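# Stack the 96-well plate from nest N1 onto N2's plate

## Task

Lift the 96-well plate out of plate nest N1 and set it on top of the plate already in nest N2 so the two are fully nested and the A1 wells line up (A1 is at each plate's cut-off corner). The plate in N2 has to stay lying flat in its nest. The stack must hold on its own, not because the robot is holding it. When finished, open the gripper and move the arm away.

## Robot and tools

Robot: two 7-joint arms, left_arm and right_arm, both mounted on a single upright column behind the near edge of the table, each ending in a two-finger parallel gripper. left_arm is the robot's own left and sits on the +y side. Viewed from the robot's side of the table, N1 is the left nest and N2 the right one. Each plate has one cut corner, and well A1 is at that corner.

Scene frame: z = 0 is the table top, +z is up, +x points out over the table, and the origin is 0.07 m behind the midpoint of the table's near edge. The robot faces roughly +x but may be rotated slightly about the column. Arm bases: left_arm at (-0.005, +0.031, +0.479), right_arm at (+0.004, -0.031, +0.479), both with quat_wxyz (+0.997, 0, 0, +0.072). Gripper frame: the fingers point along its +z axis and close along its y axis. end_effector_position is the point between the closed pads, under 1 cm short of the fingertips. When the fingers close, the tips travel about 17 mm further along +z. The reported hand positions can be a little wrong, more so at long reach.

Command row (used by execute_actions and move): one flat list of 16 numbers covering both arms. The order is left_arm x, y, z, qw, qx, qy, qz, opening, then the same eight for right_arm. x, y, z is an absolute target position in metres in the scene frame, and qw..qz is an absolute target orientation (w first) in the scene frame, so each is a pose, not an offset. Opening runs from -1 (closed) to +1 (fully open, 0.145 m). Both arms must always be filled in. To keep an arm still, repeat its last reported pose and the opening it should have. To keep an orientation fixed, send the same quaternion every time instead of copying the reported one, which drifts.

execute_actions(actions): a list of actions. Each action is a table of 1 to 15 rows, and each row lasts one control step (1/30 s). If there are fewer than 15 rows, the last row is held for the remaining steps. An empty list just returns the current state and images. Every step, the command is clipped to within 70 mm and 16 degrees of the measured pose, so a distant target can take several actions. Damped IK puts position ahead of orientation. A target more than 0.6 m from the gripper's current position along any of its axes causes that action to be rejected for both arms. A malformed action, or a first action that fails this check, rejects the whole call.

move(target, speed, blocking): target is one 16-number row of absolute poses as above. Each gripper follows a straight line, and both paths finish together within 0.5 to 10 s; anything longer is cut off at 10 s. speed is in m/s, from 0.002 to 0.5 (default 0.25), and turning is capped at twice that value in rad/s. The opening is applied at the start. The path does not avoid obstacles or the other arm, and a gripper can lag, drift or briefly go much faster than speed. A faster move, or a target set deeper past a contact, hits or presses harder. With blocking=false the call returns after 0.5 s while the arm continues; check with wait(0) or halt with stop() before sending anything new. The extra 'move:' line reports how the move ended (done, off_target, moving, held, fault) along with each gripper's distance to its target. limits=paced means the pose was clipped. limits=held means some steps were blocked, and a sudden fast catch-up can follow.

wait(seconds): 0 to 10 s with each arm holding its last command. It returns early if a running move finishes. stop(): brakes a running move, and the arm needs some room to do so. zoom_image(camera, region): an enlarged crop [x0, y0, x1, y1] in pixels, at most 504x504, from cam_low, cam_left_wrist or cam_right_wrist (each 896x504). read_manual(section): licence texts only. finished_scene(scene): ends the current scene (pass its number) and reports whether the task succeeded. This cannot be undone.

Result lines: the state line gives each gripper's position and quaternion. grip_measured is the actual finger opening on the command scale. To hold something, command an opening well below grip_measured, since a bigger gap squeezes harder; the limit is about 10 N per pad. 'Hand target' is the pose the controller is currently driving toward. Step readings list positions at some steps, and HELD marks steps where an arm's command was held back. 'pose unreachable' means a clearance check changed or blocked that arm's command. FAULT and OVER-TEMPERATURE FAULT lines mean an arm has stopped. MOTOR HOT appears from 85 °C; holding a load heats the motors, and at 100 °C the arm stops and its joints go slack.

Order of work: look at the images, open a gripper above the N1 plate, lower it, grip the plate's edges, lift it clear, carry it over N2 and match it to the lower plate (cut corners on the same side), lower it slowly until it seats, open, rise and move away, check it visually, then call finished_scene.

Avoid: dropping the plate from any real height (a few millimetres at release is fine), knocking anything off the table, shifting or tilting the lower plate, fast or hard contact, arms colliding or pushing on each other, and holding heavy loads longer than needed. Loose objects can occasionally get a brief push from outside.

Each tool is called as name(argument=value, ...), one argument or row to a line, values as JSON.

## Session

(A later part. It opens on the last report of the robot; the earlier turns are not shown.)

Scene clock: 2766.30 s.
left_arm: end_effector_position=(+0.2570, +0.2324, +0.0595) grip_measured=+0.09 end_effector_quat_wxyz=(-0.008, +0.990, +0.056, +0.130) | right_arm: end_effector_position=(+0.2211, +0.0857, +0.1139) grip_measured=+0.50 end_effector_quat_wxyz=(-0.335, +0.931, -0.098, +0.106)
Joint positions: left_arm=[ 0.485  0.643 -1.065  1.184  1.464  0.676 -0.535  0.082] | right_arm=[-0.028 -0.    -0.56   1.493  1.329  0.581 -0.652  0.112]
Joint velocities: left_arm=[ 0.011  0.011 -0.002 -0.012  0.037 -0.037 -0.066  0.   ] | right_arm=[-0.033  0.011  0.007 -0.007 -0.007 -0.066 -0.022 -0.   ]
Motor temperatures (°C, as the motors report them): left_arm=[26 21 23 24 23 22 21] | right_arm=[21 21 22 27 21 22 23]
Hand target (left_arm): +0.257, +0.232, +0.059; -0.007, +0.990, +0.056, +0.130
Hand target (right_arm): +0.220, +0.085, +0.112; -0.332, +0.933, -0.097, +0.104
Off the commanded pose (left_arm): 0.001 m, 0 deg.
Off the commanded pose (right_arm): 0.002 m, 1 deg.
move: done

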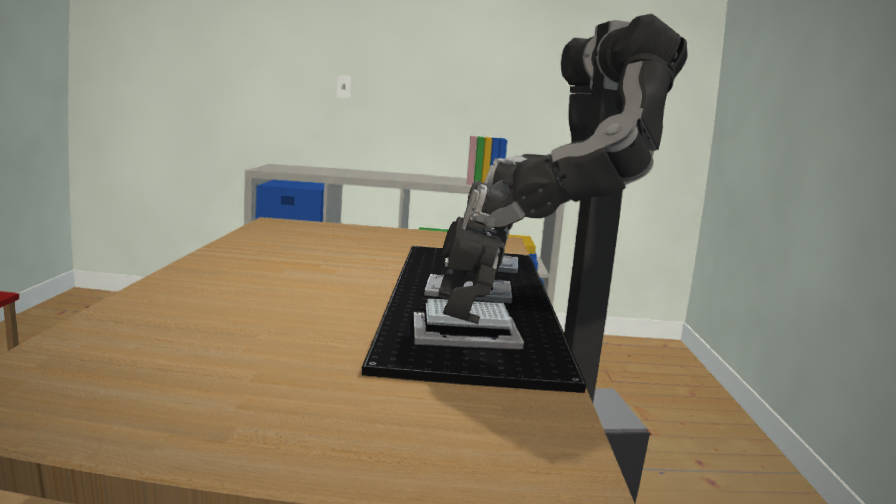

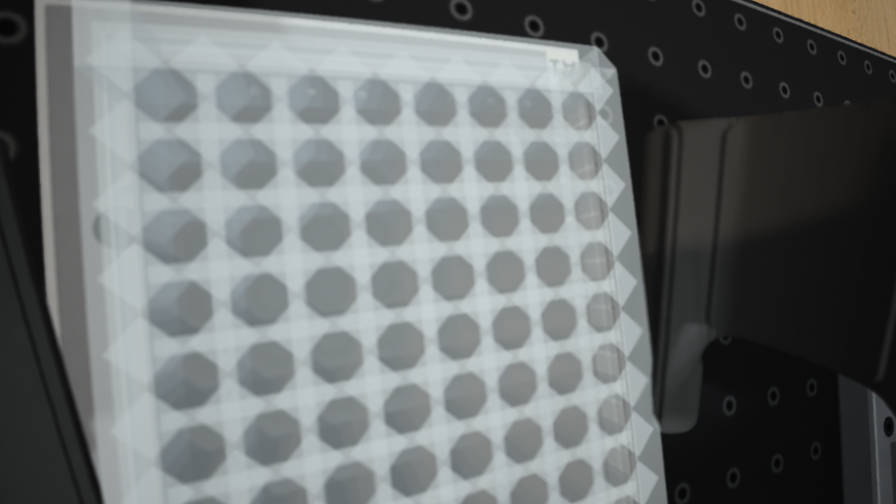

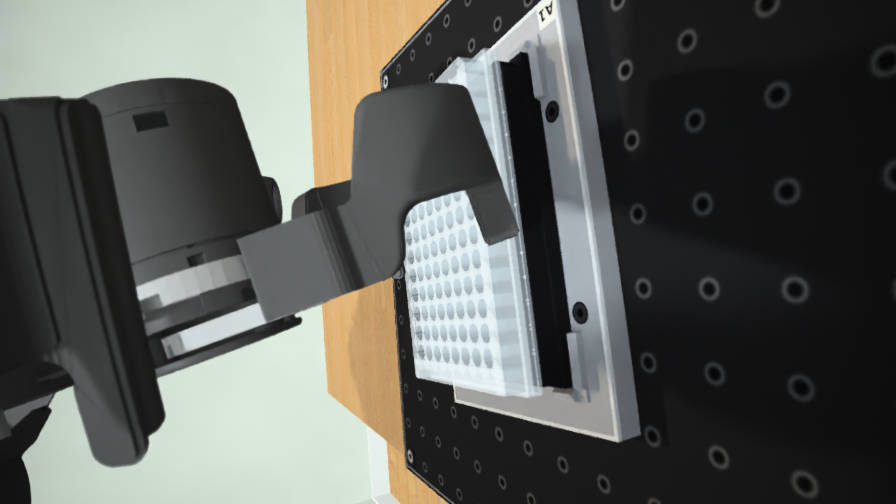

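execute_actions(
  actions=[
    [[0.2566,0.2324,0.0585,-0.0074,0.9898,0.0562,0.1303,-0.2, 0.22,0.085,0.112,0.3317,-0.9327,0.0965,-0.1035,0.5]],
    [[0.2563,0.2324,0.0585,-0.0074,0.9898,0.0562,0.1303,-0.2, 0.22,0.085,0.112,0.3317,-0.9327,0.0965,-0.1035,0.5]],
  ],
)

zoom_image(
  camera="cam_right_wrist",
  region=[460, 310, 600, 420],
)

zoom_image(
  camera="cam_right_wrist",
  region=[430, 20, 570, 130],
)

Scene clock: 2826.80 s.
left_arm: end_effector_position=(+0.2567, +0.2329, +0.0591) grip_measured=+0.09 end_effector_quat_wxyz=(-0.008, +0.990, +0.056, +0.130) | right_arm: end_effector_position=(+0.2210, +0.0857, +0.1139) grip_measured=+0.50 end_effector_quat_wxyz=(-0.335, +0.931, -0.097, +0.106)
Joint positions: left_arm=[ 0.484  0.643 -1.065  1.182  1.464  0.674 -0.535  0.082] | right_arm=[-0.028 -0.    -0.56   1.493  1.329  0.581 -0.652  0.112]
Joint velocities: left_arm=[ 0.077  0.055 -0.017 -0.002 -0.081 -0.007  0.007  0.   ] | right_arm=[-0.077  0.011  0.007 -0.007 -0.007  0.051  0.037  0.   ]
Motor temperatures (°C, as the motors report them): left_arm=[26 21 23 24 23 22 21] | right_arm=[21 21 22 26 21 22 23]
Hand target (left_arm): +0.256, +0.232, +0.059; -0.007, +0.990, +0.056, +0.131
Hand target (right_arm): +0.220, +0.085, +0.112; -0.332, +0.933, -0.096, +0.103
Off the commanded pose (left_arm): 0.001 m, 0 deg.
Off the commanded pose (right_arm): 0.002 m, 1 deg.
Step readings (end_effector_position; steps 1 to 15: 1st action; 16 to 30: 2nd action):
0: left_arm (+0.2570, +0.2324, +0.0595) | right_arm (+0.2211, +0.0857, +0.1139)
1: left_arm (+0.2570, +0.2326, +0.0594) | right_arm (+0.2211, +0.0857, +0.1139)
2: left_arm (+0.2570, +0.2327, +0.0594) | right_arm (+0.2211, +0.0857, +0.1139)
4: left_arm (+0.2569, +0.2329, +0.0593) | right_arm (+0.2211, +0.0857, +0.1139)
8: left_arm (+0.2569, +0.2329, +0.0593) | right_arm (+0.2211, +0.0857, +0.1139)
15: left_arm (+0.2569, +0.2329, +0.0593) | right_arm (+0.2211, +0.0857, +0.1139)
16: left_arm (+0.2570, +0.2329, +0.0593) | right_arm (+0.2211, +0.0857, +0.1139)
17: left_arm (+0.2568, +0.2329, +0.0592) | right_arm (+0.2211, +0.0857, +0.1139)
19: left_arm (+0.2567, +0.2329, +0.0591) | right_arm (+0.2211, +0.0857, +0.1139)
23: left_arm (+0.2567, +0.2329, +0.0591) | right_arm (+0.2210, +0.0857, +0.1139)
30: end_effector_position above

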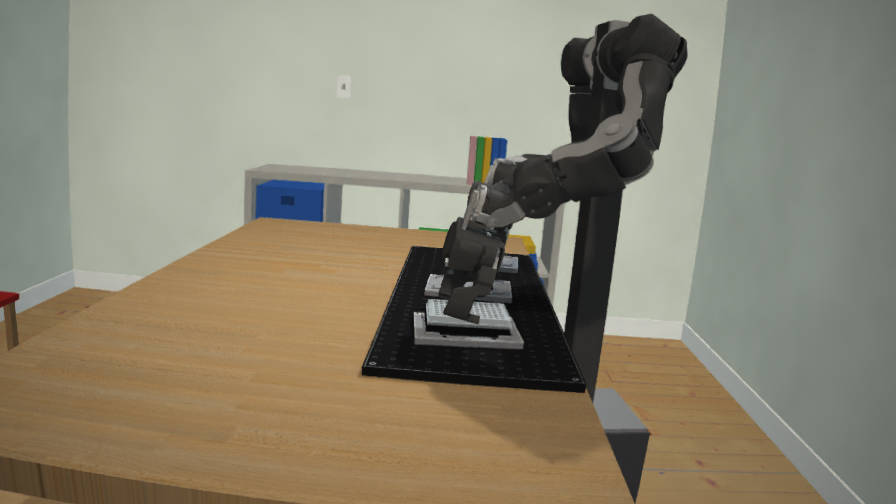

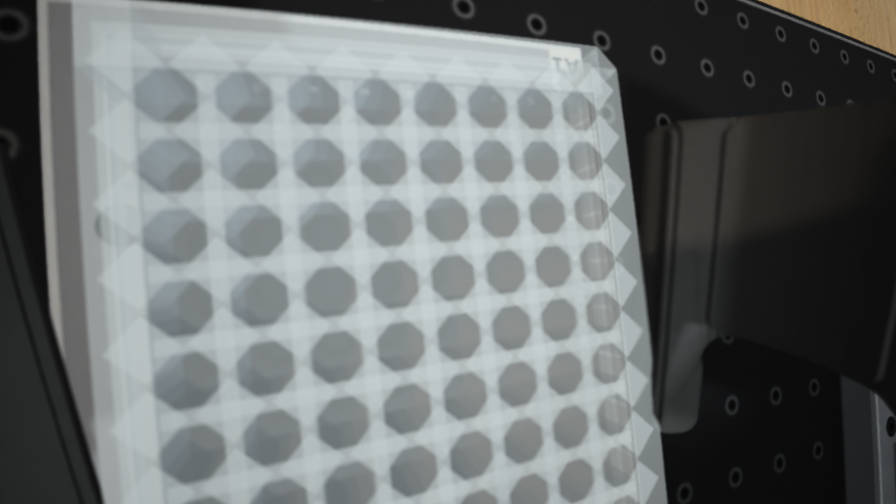

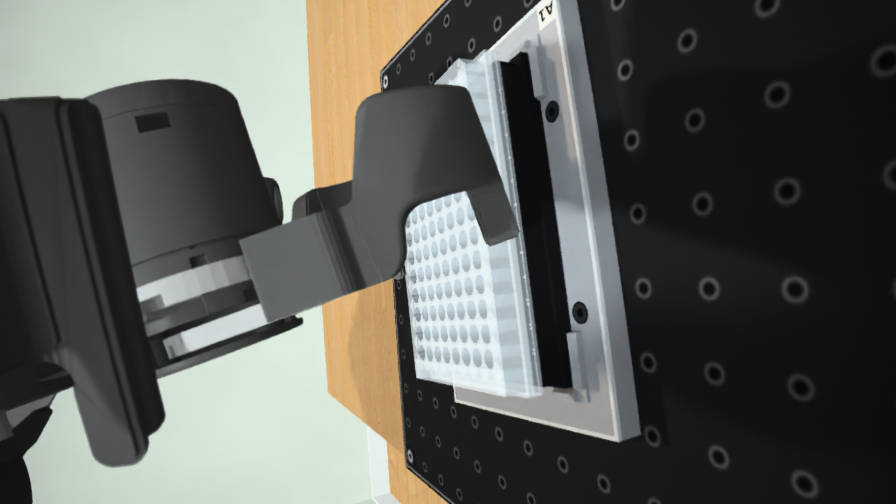

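Region (460, 310, 600, 420) of cam_right_wrist's 896x504 image, scaled by 3.600, with more detail than that image has; it fills the top 396 rows of this view, and the rest is white.

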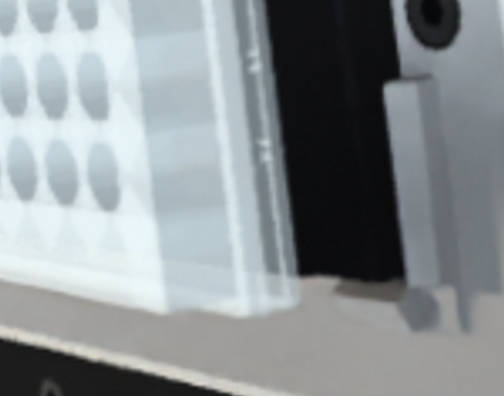

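Region (430, 20, 570, 130) of cam_right_wrist's 896x504 image, scaled by 3.600, with more detail than that image has; it fills the top 396 rows of this view, and the rest is white.

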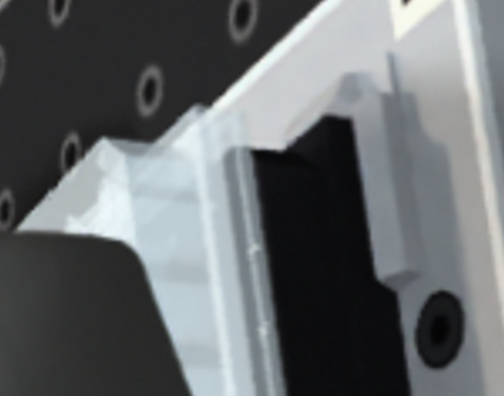

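execute_actions(
  actions=[
    [[0.2563,0.2322,0.0580,-0.0074,0.9898,0.0562,0.1303,-0.2, 0.22,0.085,0.112,0.3317,-0.9327,0.0965,-0.1035,0.5]],
    [[0.2563,0.2322,0.0577,-0.0074,0.9898,0.0562,0.1303,-0.2, 0.22,0.085,0.112,0.3317,-0.9327,0.0965,-0.1035,0.5]],
  ],
)

zoom_image(
  camera="cam_right_wrist",
  region=[460, 310, 600, 420],
)

zoom_image(
  camera="cam_right_wrist",
  region=[430, 20, 570, 130],
)

Scene clock: 2838.80 s.
left_arm: end_effector_position=(+0.2566, +0.2334, +0.0586) grip_measured=+0.09 end_effector_quat_wxyz=(-0.010, +0.990, +0.056, +0.130) | right_arm: end_effector_position=(+0.2210, +0.0857, +0.1139) grip_measured=+0.50 end_effector_quat_wxyz=(-0.335, +0.931, -0.097, +0.106)
Joint positions: left_arm=[ 0.483  0.641 -1.065  1.18   1.461  0.673 -0.535  0.082] | right_arm=[-0.028 -0.    -0.56   1.493  1.329  0.581 -0.652  0.112]
Joint velocities: left_arm=[ 0.077 -0.011  0.007 -0.002  0.037  0.007 -0.051  0.   ] | right_arm=[ 0.033 -0.099 -0.002 -0.012  0.022 -0.037 -0.022  0.   ]
Motor temperatures (°C, as the motors report them): left_arm=[26 21 23 24 23 22 21] | right_arm=[21 21 22 26 21 22 22]
Hand target (left_arm): +0.256, +0.232, +0.058; -0.008, +0.990, +0.056, +0.130
Hand target (right_arm): +0.220, +0.085, +0.112; -0.332, +0.933, -0.096, +0.103
Off the commanded pose (left_arm): 0.001 m, 0 deg.
Off the commanded pose (right_arm): 0.002 m, 1 deg.
Step readings (end_effector_position; steps 1 to 15: 1st action; 16 to 30: 2nd action):
0: left_arm (+0.2567, +0.2329, +0.0591) | right_arm (+0.2210, +0.0857, +0.1139)
1: left_arm (+0.2568, +0.2330, +0.0591) | right_arm (+0.2210, +0.0857, +0.1139)
2: left_arm (+0.2568, +0.2329, +0.0591) | right_arm (+0.2210, +0.0857, +0.1139)
4: left_arm (+0.2569, +0.2329, +0.0591) | right_arm (+0.2210, +0.0857, +0.1139)
8: left_arm (+0.2569, +0.2329, +0.0591) | right_arm (+0.2210, +0.0857, +0.1139)
15: left_arm (+0.2569, +0.2329, +0.0591) | right_arm (+0.2210, +0.0857, +0.1139)
16: left_arm (+0.2569, +0.2331, +0.0589) | right_arm (+0.2210, +0.0857, +0.1139)
17: left_arm (+0.2567, +0.2333, +0.0587) | right_arm (+0.2210, +0.0857, +0.1139)
19: left_arm (+0.2566, +0.2333, +0.0586) | right_arm (+0.2210, +0.0857, +0.1139)
23: left_arm (+0.2566, +0.2334, +0.0586) | right_arm (+0.2210, +0.0857, +0.1139)
30: end_effector_position above

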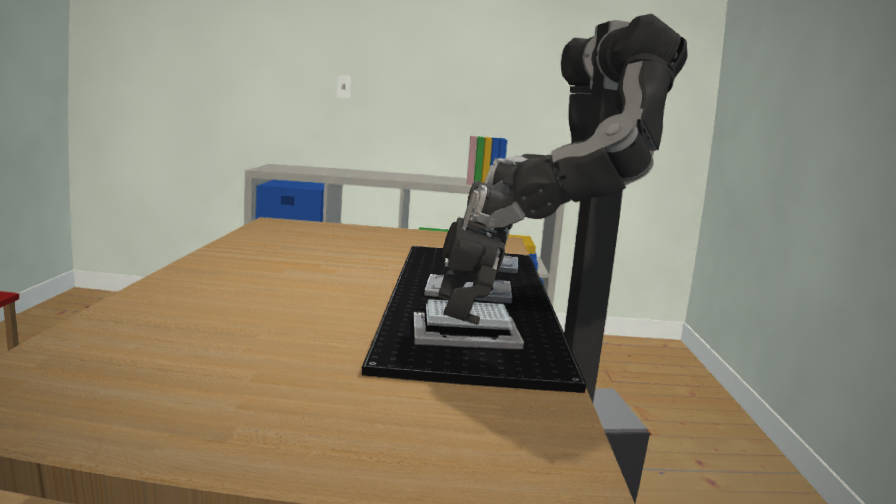

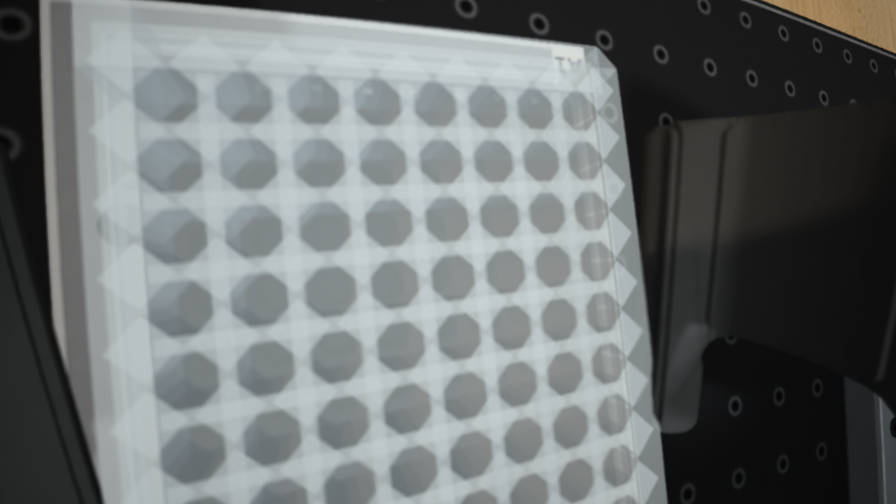

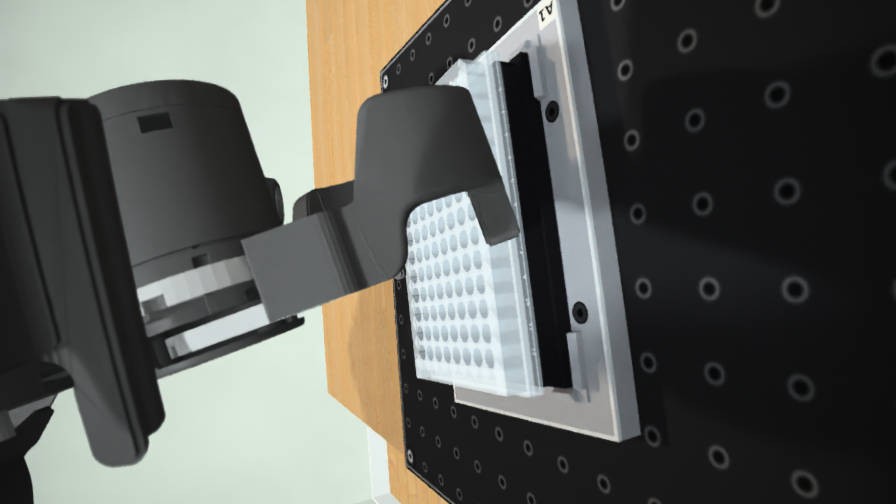

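Region (460, 310, 600, 420) of cam_right_wrist's 896x504 image, scaled by 3.600, with more detail than that image has; it fills the top 396 rows of this view, and the rest is white.

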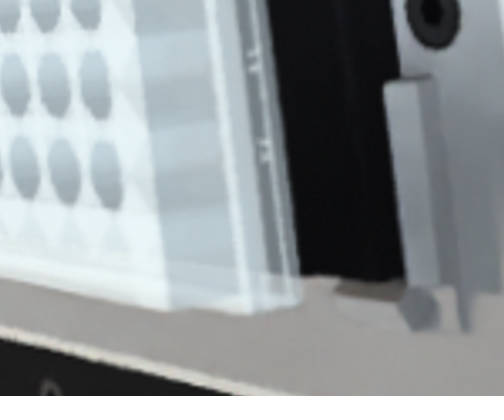

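Region (430, 20, 570, 130) of cam_right_wrist's 896x504 image, scaled by 3.600, with more detail than that image has; it fills the top 396 rows of this view, and the rest is white.

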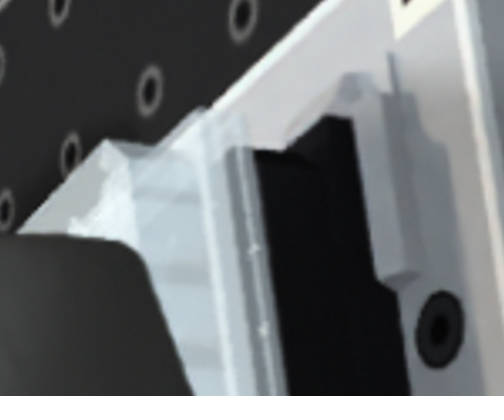

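zoom_image(
  camera="cam_right_wrist",
  region=[490, 330, 590, 410],
)

zoom_image(
  camera="cam_right_wrist",
  region=[460, 40, 560, 120],
)

Region (490, 330, 590, 410) of cam_right_wrist's 896x504 image, scaled by 5.040, with more detail than that image has; it fills the top 403 rows of this view, and the rest is white.

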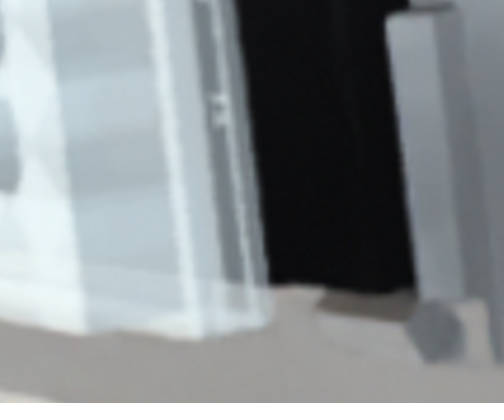

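Region (460, 40, 560, 120) of cam_right_wrist's 896x504 image, scaled by 5.040, with more detail than that image has; it fills the top 403 rows of this view, and the rest is white.

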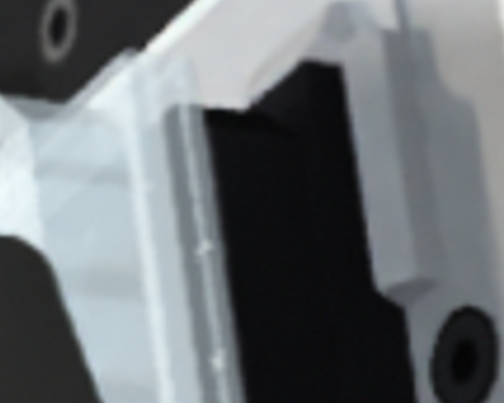

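execute_actions(
  actions=[
    [[0.2566,0.2317,0.0577,-0.0074,0.9898,0.0562,0.1303,-0.2, 0.22,0.085,0.112,0.3317,-0.9327,0.0965,-0.1035,0.5]],
    [[0.2566,0.2313,0.0577,-0.0074,0.9898,0.0562,0.1303,-0.2, 0.22,0.085,0.112,0.3317,-0.9327,0.0965,-0.1035,0.5]],
  ],
)

zoom_image(
  camera="cam_right_wrist",
  region=[490, 330, 590, 410],
)

zoom_image(
  camera="cam_right_wrist",
  region=[460, 40, 560, 120],
)

Scene clock: 2938.90 s.
left_arm: end_effector_position=(+0.2568, +0.2321, +0.0584) grip_measured=+0.09 end_effector_quat_wxyz=(-0.008, +0.990, +0.056, +0.130) | right_arm: end_effector_position=(+0.2210, +0.0857, +0.1139) grip_measured=+0.50 end_effector_quat_wxyz=(-0.335, +0.931, -0.097, +0.106)
Joint positions: left_arm=[ 0.483  0.638 -1.065  1.179  1.461  0.673 -0.535  0.082] | right_arm=[-0.028 -0.    -0.56   1.493  1.329  0.581 -0.652  0.112]
Joint velocities: left_arm=[-0.011 -0.055 -0.012 -0.012 -0.022 -0.022 -0.051 -0.   ] | right_arm=[ 0.033  0.033 -0.022 -0.017  0.007 -0.037  0.007 -0.   ]
Motor temperatures (°C, as the motors report them): left_arm=[26 21 23 24 23 22 21] | right_arm=[22 21 21 26 21 22 22]
Hand target (left_arm): +0.257, +0.231, +0.058; -0.007, +0.990, +0.056, +0.130
Hand target (right_arm): +0.220, +0.085, +0.112; -0.332, +0.933, -0.096, +0.103
Off the commanded pose (left_arm): 0.001 m, 0 deg.
Off the commanded pose (right_arm): 0.002 m, 1 deg.
Step readings (end_effector_position; steps 1 to 15: 1st action; 16 to 30: 2nd action):
0: left_arm (+0.2566, +0.2334, +0.0586) | right_arm (+0.2210, +0.0857, +0.1139)
1: left_arm (+0.2566, +0.2331, +0.0585) | right_arm (+0.2210, +0.0857, +0.1139)
2: left_arm (+0.2567, +0.2326, +0.0584) | right_arm (+0.2210, +0.0857, +0.1139)
4: left_arm (+0.2568, +0.2321, +0.0584) | right_arm (+0.2210, +0.0857, +0.1139)
8: left_arm (+0.2568, +0.2321, +0.0584) | right_arm (+0.2210, +0.0857, +0.1139)
15: left_arm (+0.2568, +0.2321, +0.0584) | right_arm (+0.2210, +0.0857, +0.1139)
16: left_arm (+0.2568, +0.2321, +0.0584) | right_arm (+0.2210, +0.0857, +0.1139)
17: left_arm (+0.2568, +0.2321, +0.0584) | right_arm (+0.2210, +0.0857, +0.1139)
19: left_arm (+0.2568, +0.2321, +0.0584) | right_arm (+0.2210, +0.0857, +0.1139)
23: left_arm (+0.2568, +0.2321, +0.0584) | right_arm (+0.2210, +0.0857, +0.1139)
30: end_effector_position above

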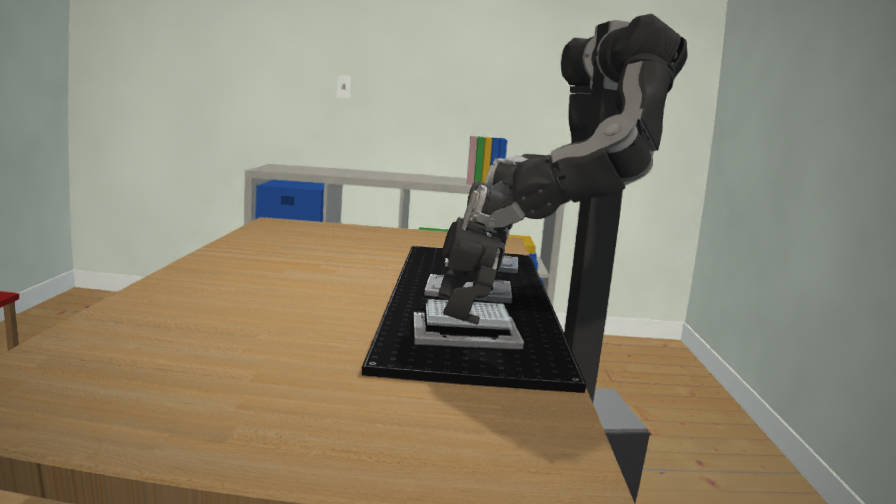

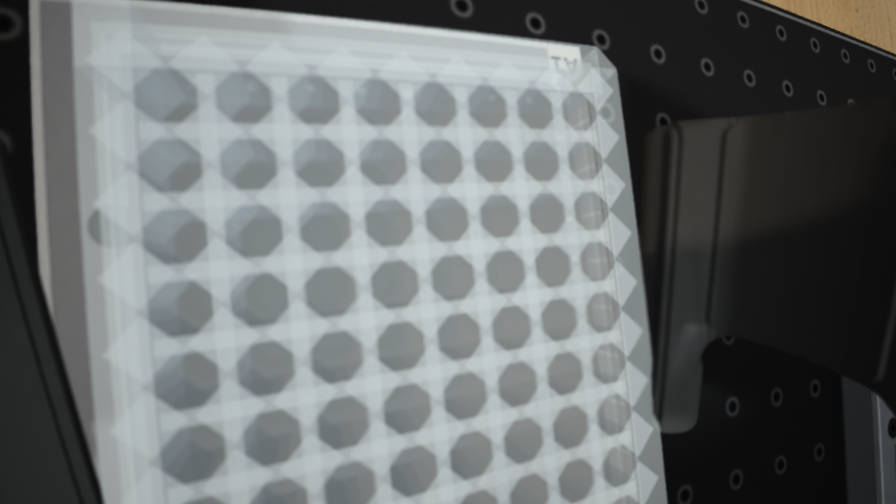

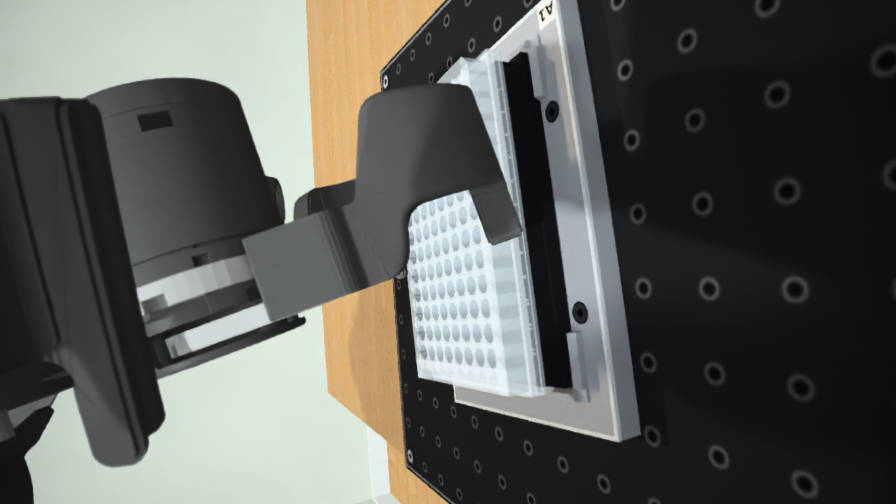

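Region (490, 330, 590, 410) of cam_right_wrist's 896x504 image, scaled by 5.040, with more detail than that image has; it fills the top 403 rows of this view, and the rest is white.

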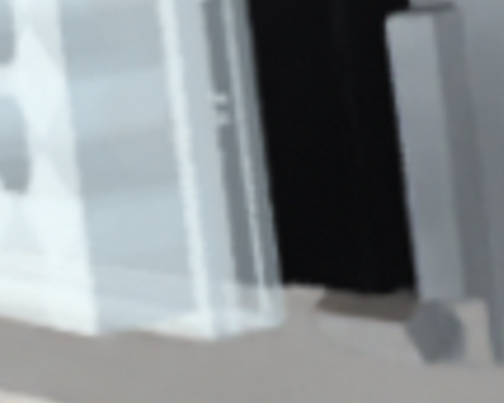

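Region (460, 40, 560, 120) of cam_right_wrist's 896x504 image, scaled by 5.040, with more detail than that image has; it fills the top 403 rows of this view, and the rest is white.

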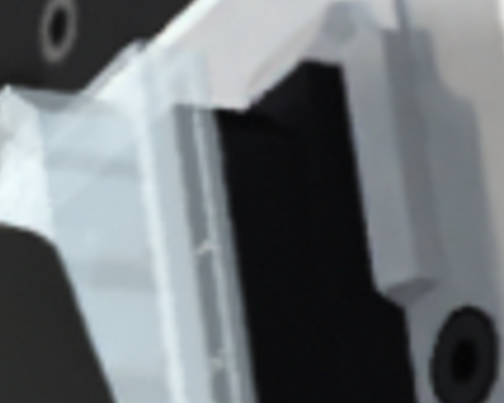

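execute_actions(
  actions=[
    [[0.2566,0.2313,0.0573,-0.0074,0.9898,0.0562,0.1303,-0.2, 0.22,0.085,0.112,0.3317,-0.9327,0.0965,-0.1035,0.5]],
    [[0.2566,0.2313,0.0569,-0.0074,0.9898,0.0562,0.1303,-0.2, 0.22,0.085,0.112,0.3317,-0.9327,0.0965,-0.1035,0.5]],
  ],
)

zoom_image(
  camera="cam_right_wrist",
  region=[490, 330, 590, 410],
)

zoom_image(
  camera="cam_right_wrist",
  region=[460, 40, 560, 120],
)

Scene clock: 2990.93 s.
left_arm: end_effector_position=(+0.2570, +0.2322, +0.0578) grip_measured=+0.09 end_effector_quat_wxyz=(-0.009, +0.990, +0.056, +0.130) | right_arm: end_effector_position=(+0.2210, +0.0857, +0.1139) grip_measured=+0.50 end_effector_quat_wxyz=(-0.335, +0.931, -0.097, +0.106)
Joint positions: left_arm=[ 0.483  0.636 -1.065  1.175  1.459  0.672 -0.535  0.082] | right_arm=[-0.028 -0.    -0.56   1.493  1.329  0.581 -0.652  0.112]
Joint velocities: left_arm=[-0.055 -0.077 -0.017 -0.022 -0.066 -0.037 -0.022  0.   ] | right_arm=[-0.099 -0.011 -0.037  0.017  0.022 -0.037 -0.095  0.   ]
Motor temperatures (°C, as the motors report them): left_arm=[26 21 23 24 23 22 21] | right_arm=[22 21 21 26 21 22 22]
Hand target (left_arm): +0.257, +0.231, +0.057; -0.007, +0.990, +0.056, +0.130
Hand target (right_arm): +0.220, +0.085, +0.112; -0.332, +0.933, -0.096, +0.103
Off the commanded pose (left_arm): 0.001 m, 0 deg.
Off the commanded pose (right_arm): 0.002 m, 1 deg.
Step readings (end_effector_position; steps 1 to 15: 1st action; 16 to 30: 2nd action):
0: left_arm (+0.2568, +0.2321, +0.0584) | right_arm (+0.2210, +0.0857, +0.1139)
1: left_arm (+0.2568, +0.2321, +0.0583) | right_arm (+0.2210, +0.0857, +0.1139)
2: left_arm (+0.2569, +0.2320, +0.0581) | right_arm (+0.2210, +0.0857, +0.1139)
4: left_arm (+0.2569, +0.2320, +0.0581) | right_arm (+0.2210, +0.0857, +0.1139)
8: left_arm (+0.2569, +0.2321, +0.0582) | right_arm (+0.2210, +0.0857, +0.1139)
15: left_arm (+0.2569, +0.2321, +0.0582) | right_arm (+0.2210, +0.0857, +0.1139)
16: left_arm (+0.2570, +0.2320, +0.0580) | right_arm (+0.2210, +0.0857, +0.1139)
17: left_arm (+0.2569, +0.2322, +0.0578) | right_arm (+0.2210, +0.0857, +0.1139)
19: left_arm (+0.2570, +0.2322, +0.0578) | right_arm (+0.2210, +0.0857, +0.1139)
23: left_arm (+0.2570, +0.2322, +0.0578) | right_arm (+0.2210, +0.0857, +0.1139)
30: end_effector_position above

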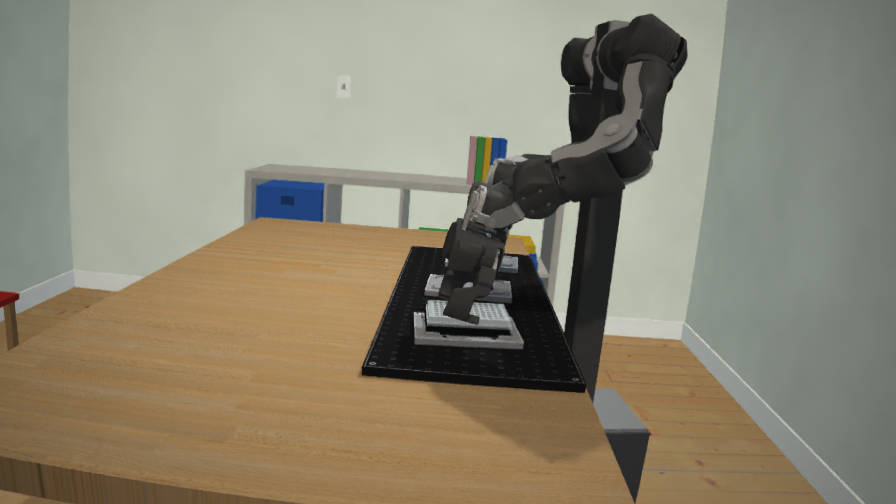

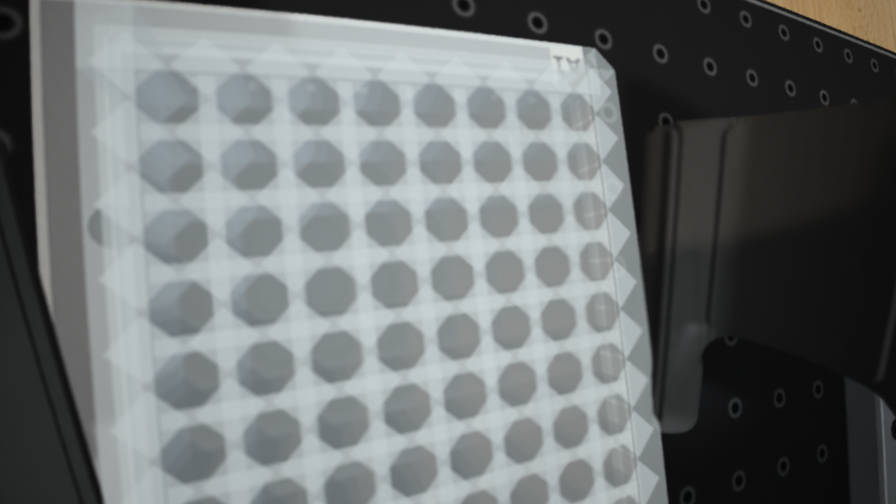

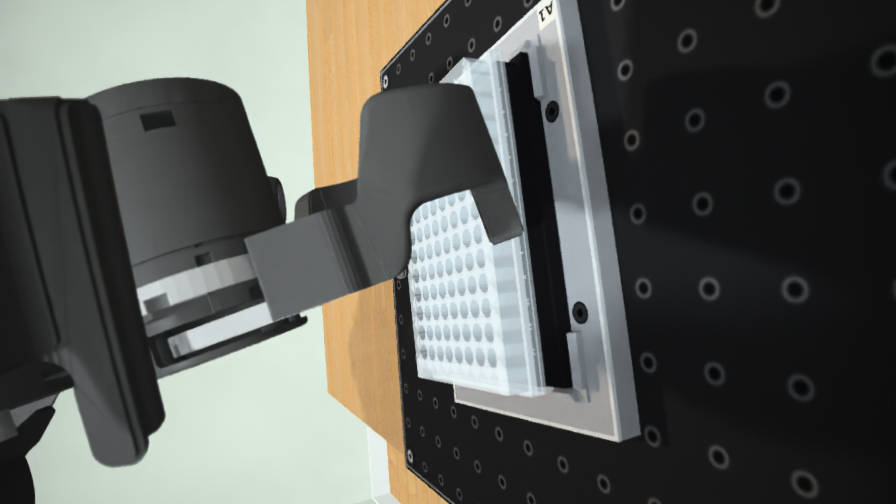

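Region (490, 330, 590, 410) of cam_right_wrist's 896x504 image, scaled by 5.040, with more detail than that image has; it fills the top 403 rows of this view, and the rest is white.

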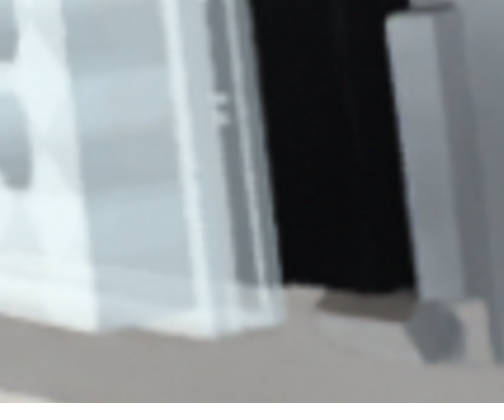

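Region (460, 40, 560, 120) of cam_right_wrist's 896x504 image, scaled by 5.040, with more detail than that image has; it fills the top 403 rows of this view, and the rest is white.

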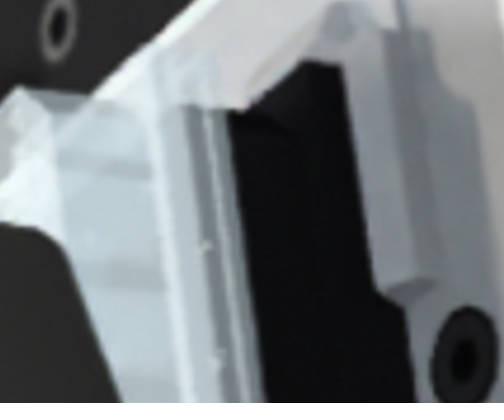

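zoom_image(
  camera="cam_right_wrist",
  region=[500, 240, 600, 340],
)

zoom_image(
  camera="cam_right_wrist",
  region=[490, 110, 590, 210],
)

Region (500, 240, 600, 340) of cam_right_wrist's 896x504 image, scaled by 5.040, with more detail than that image has.

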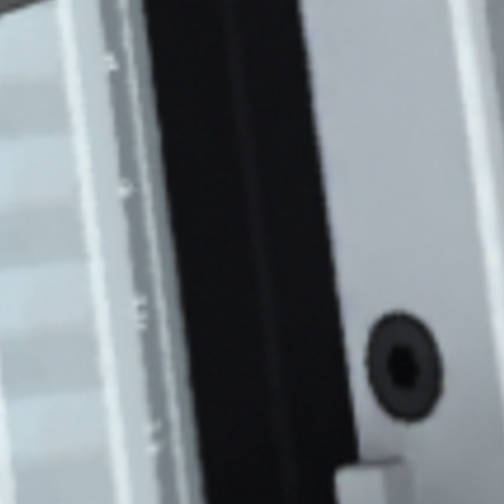

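Region (490, 110, 590, 210) of cam_right_wrist's 896x504 image, scaled by 5.040, with more detail than that image has.

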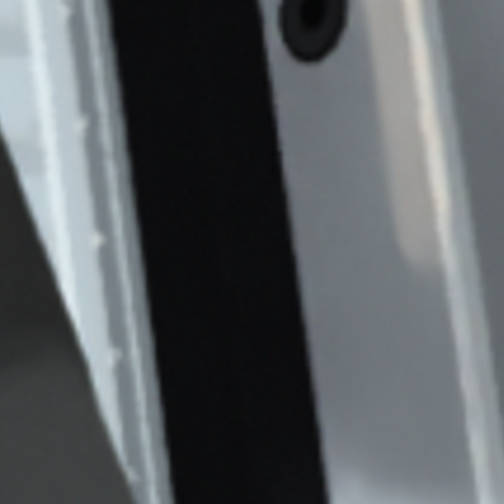

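execute_actions(
  actions=[
    [[0.2566,0.2307,0.0570,-0.0074,0.9898,0.0562,0.1303,-0.2, 0.22,0.085,0.112,0.3317,-0.9327,0.0965,-0.1035,0.5]],
    [[0.2566,0.2302,0.0570,-0.0074,0.9898,0.0562,0.1303,-0.2, 0.22,0.085,0.112,0.3317,-0.9327,0.0965,-0.1035,0.5]],
  ],
)

zoom_image(
  camera="cam_right_wrist",
  region=[490, 330, 590, 410],
)

zoom_image(
  camera="cam_right_wrist",
  region=[460, 40, 560, 120],
)

Scene clock: 3081.33 s.
left_arm: end_effector_position=(+0.2571, +0.2315, +0.0578) grip_measured=+0.09 end_effector_quat_wxyz=(-0.009, +0.990, +0.056, +0.130) | right_arm: end_effector_position=(+0.2210, +0.0857, +0.1139) grip_measured=+0.50 end_effector_quat_wxyz=(-0.335, +0.931, -0.097, +0.106)
Joint positions: left_arm=[ 0.483  0.635 -1.065  1.175  1.458  0.672 -0.535  0.082] | right_arm=[-0.028 -0.    -0.56   1.493  1.329  0.581 -0.652  0.112]
Joint velocities: left_arm=[-0.011 -0.011  0.012  0.002  0.007 -0.051 -0.007 -0.   ] | right_arm=[-0.033  0.033 -0.007 -0.002 -0.022 -0.007 -0.037  0.   ]
Motor temperatures (°C, as the motors report them): left_arm=[26 21 23 24 23 22 21] | right_arm=[22 21 21 26 21 22 22]
Hand target (left_arm): +0.257, +0.230, +0.057; -0.007, +0.990, +0.056, +0.130
Hand target (right_arm): +0.220, +0.085, +0.112; -0.332, +0.933, -0.096, +0.103
Off the commanded pose (left_arm): 0.002 m, 0 deg.
Off the commanded pose (right_arm): 0.002 m, 1 deg.
Step readings (end_effector_position; steps 1 to 15: 1st action; 16 to 30: 2nd action):
0: left_arm (+0.2570, +0.2322, +0.0578) | right_arm (+0.2210, +0.0857, +0.1139)
1: left_arm (+0.2570, +0.2321, +0.0578) | right_arm (+0.2210, +0.0857, +0.1139)
2: left_arm (+0.2570, +0.2319, +0.0578) | right_arm (+0.2210, +0.0857, +0.1139)
4: left_arm (+0.2570, +0.2319, +0.0578) | right_arm (+0.2210, +0.0857, +0.1139)
8: left_arm (+0.2570, +0.2319, +0.0578) | right_arm (+0.2210, +0.0857, +0.1139)
15: left_arm (+0.2570, +0.2319, +0.0578) | right_arm (+0.2210, +0.0857, +0.1139)
16: left_arm (+0.2571, +0.2317, +0.0578) | right_arm (+0.2210, +0.0857, +0.1139)
17: left_arm (+0.2571, +0.2317, +0.0578) | right_arm (+0.2210, +0.0857, +0.1139)
19: left_arm (+0.2571, +0.2315, +0.0578) | right_arm (+0.2210, +0.0857, +0.1139)
23: left_arm (+0.2571, +0.2315, +0.0578) | right_arm (+0.2210, +0.0857, +0.1139)
30: end_effector_position above

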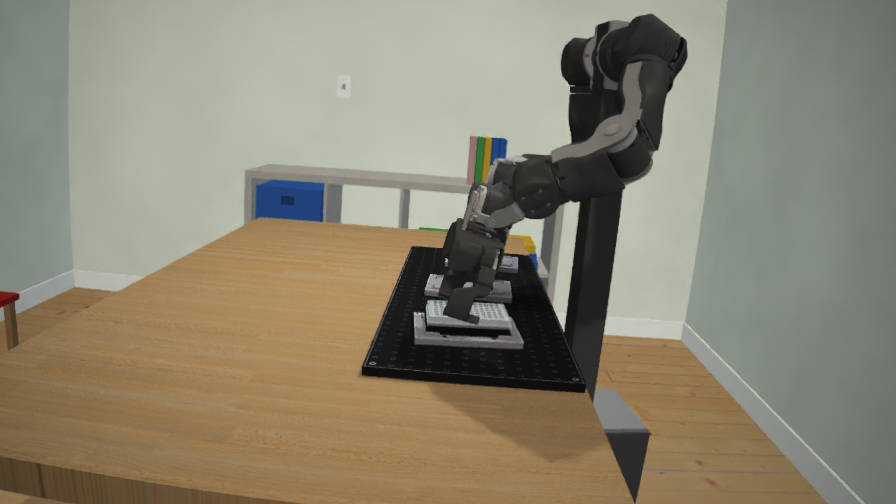

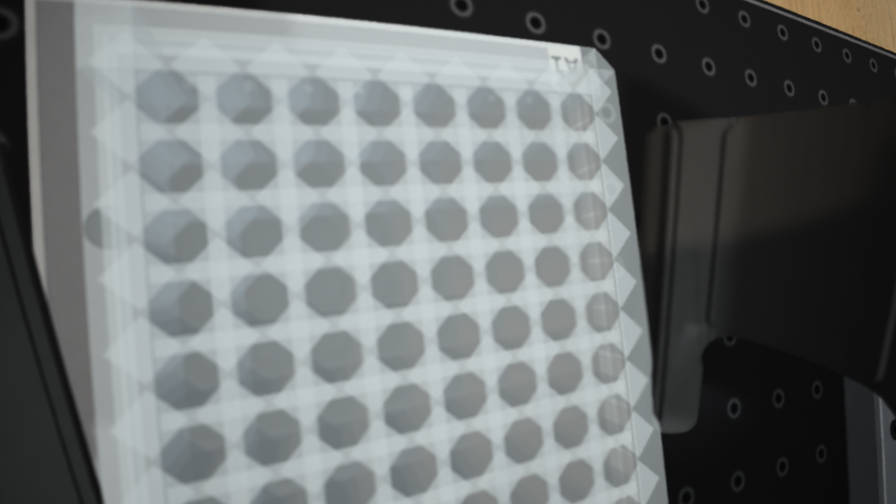

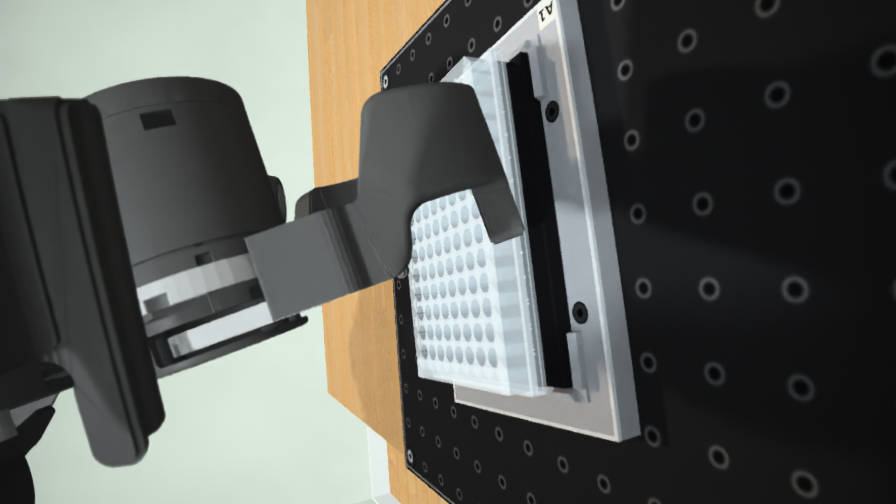

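Region (490, 330, 590, 410) of cam_right_wrist's 896x504 image, scaled by 5.040, with more detail than that image has; it fills the top 403 rows of this view, and the rest is white.

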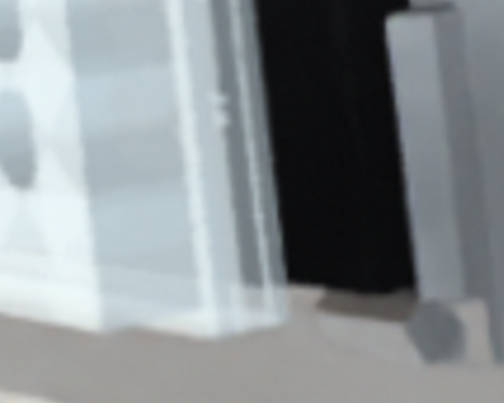

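Region (460, 40, 560, 120) of cam_right_wrist's 896x504 image, scaled by 5.040, with more detail than that image has; it fills the top 403 rows of this view, and the rest is white.

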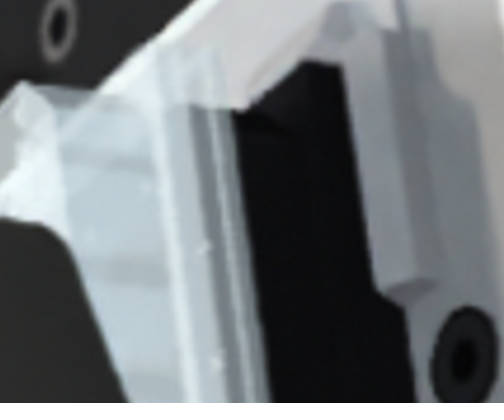

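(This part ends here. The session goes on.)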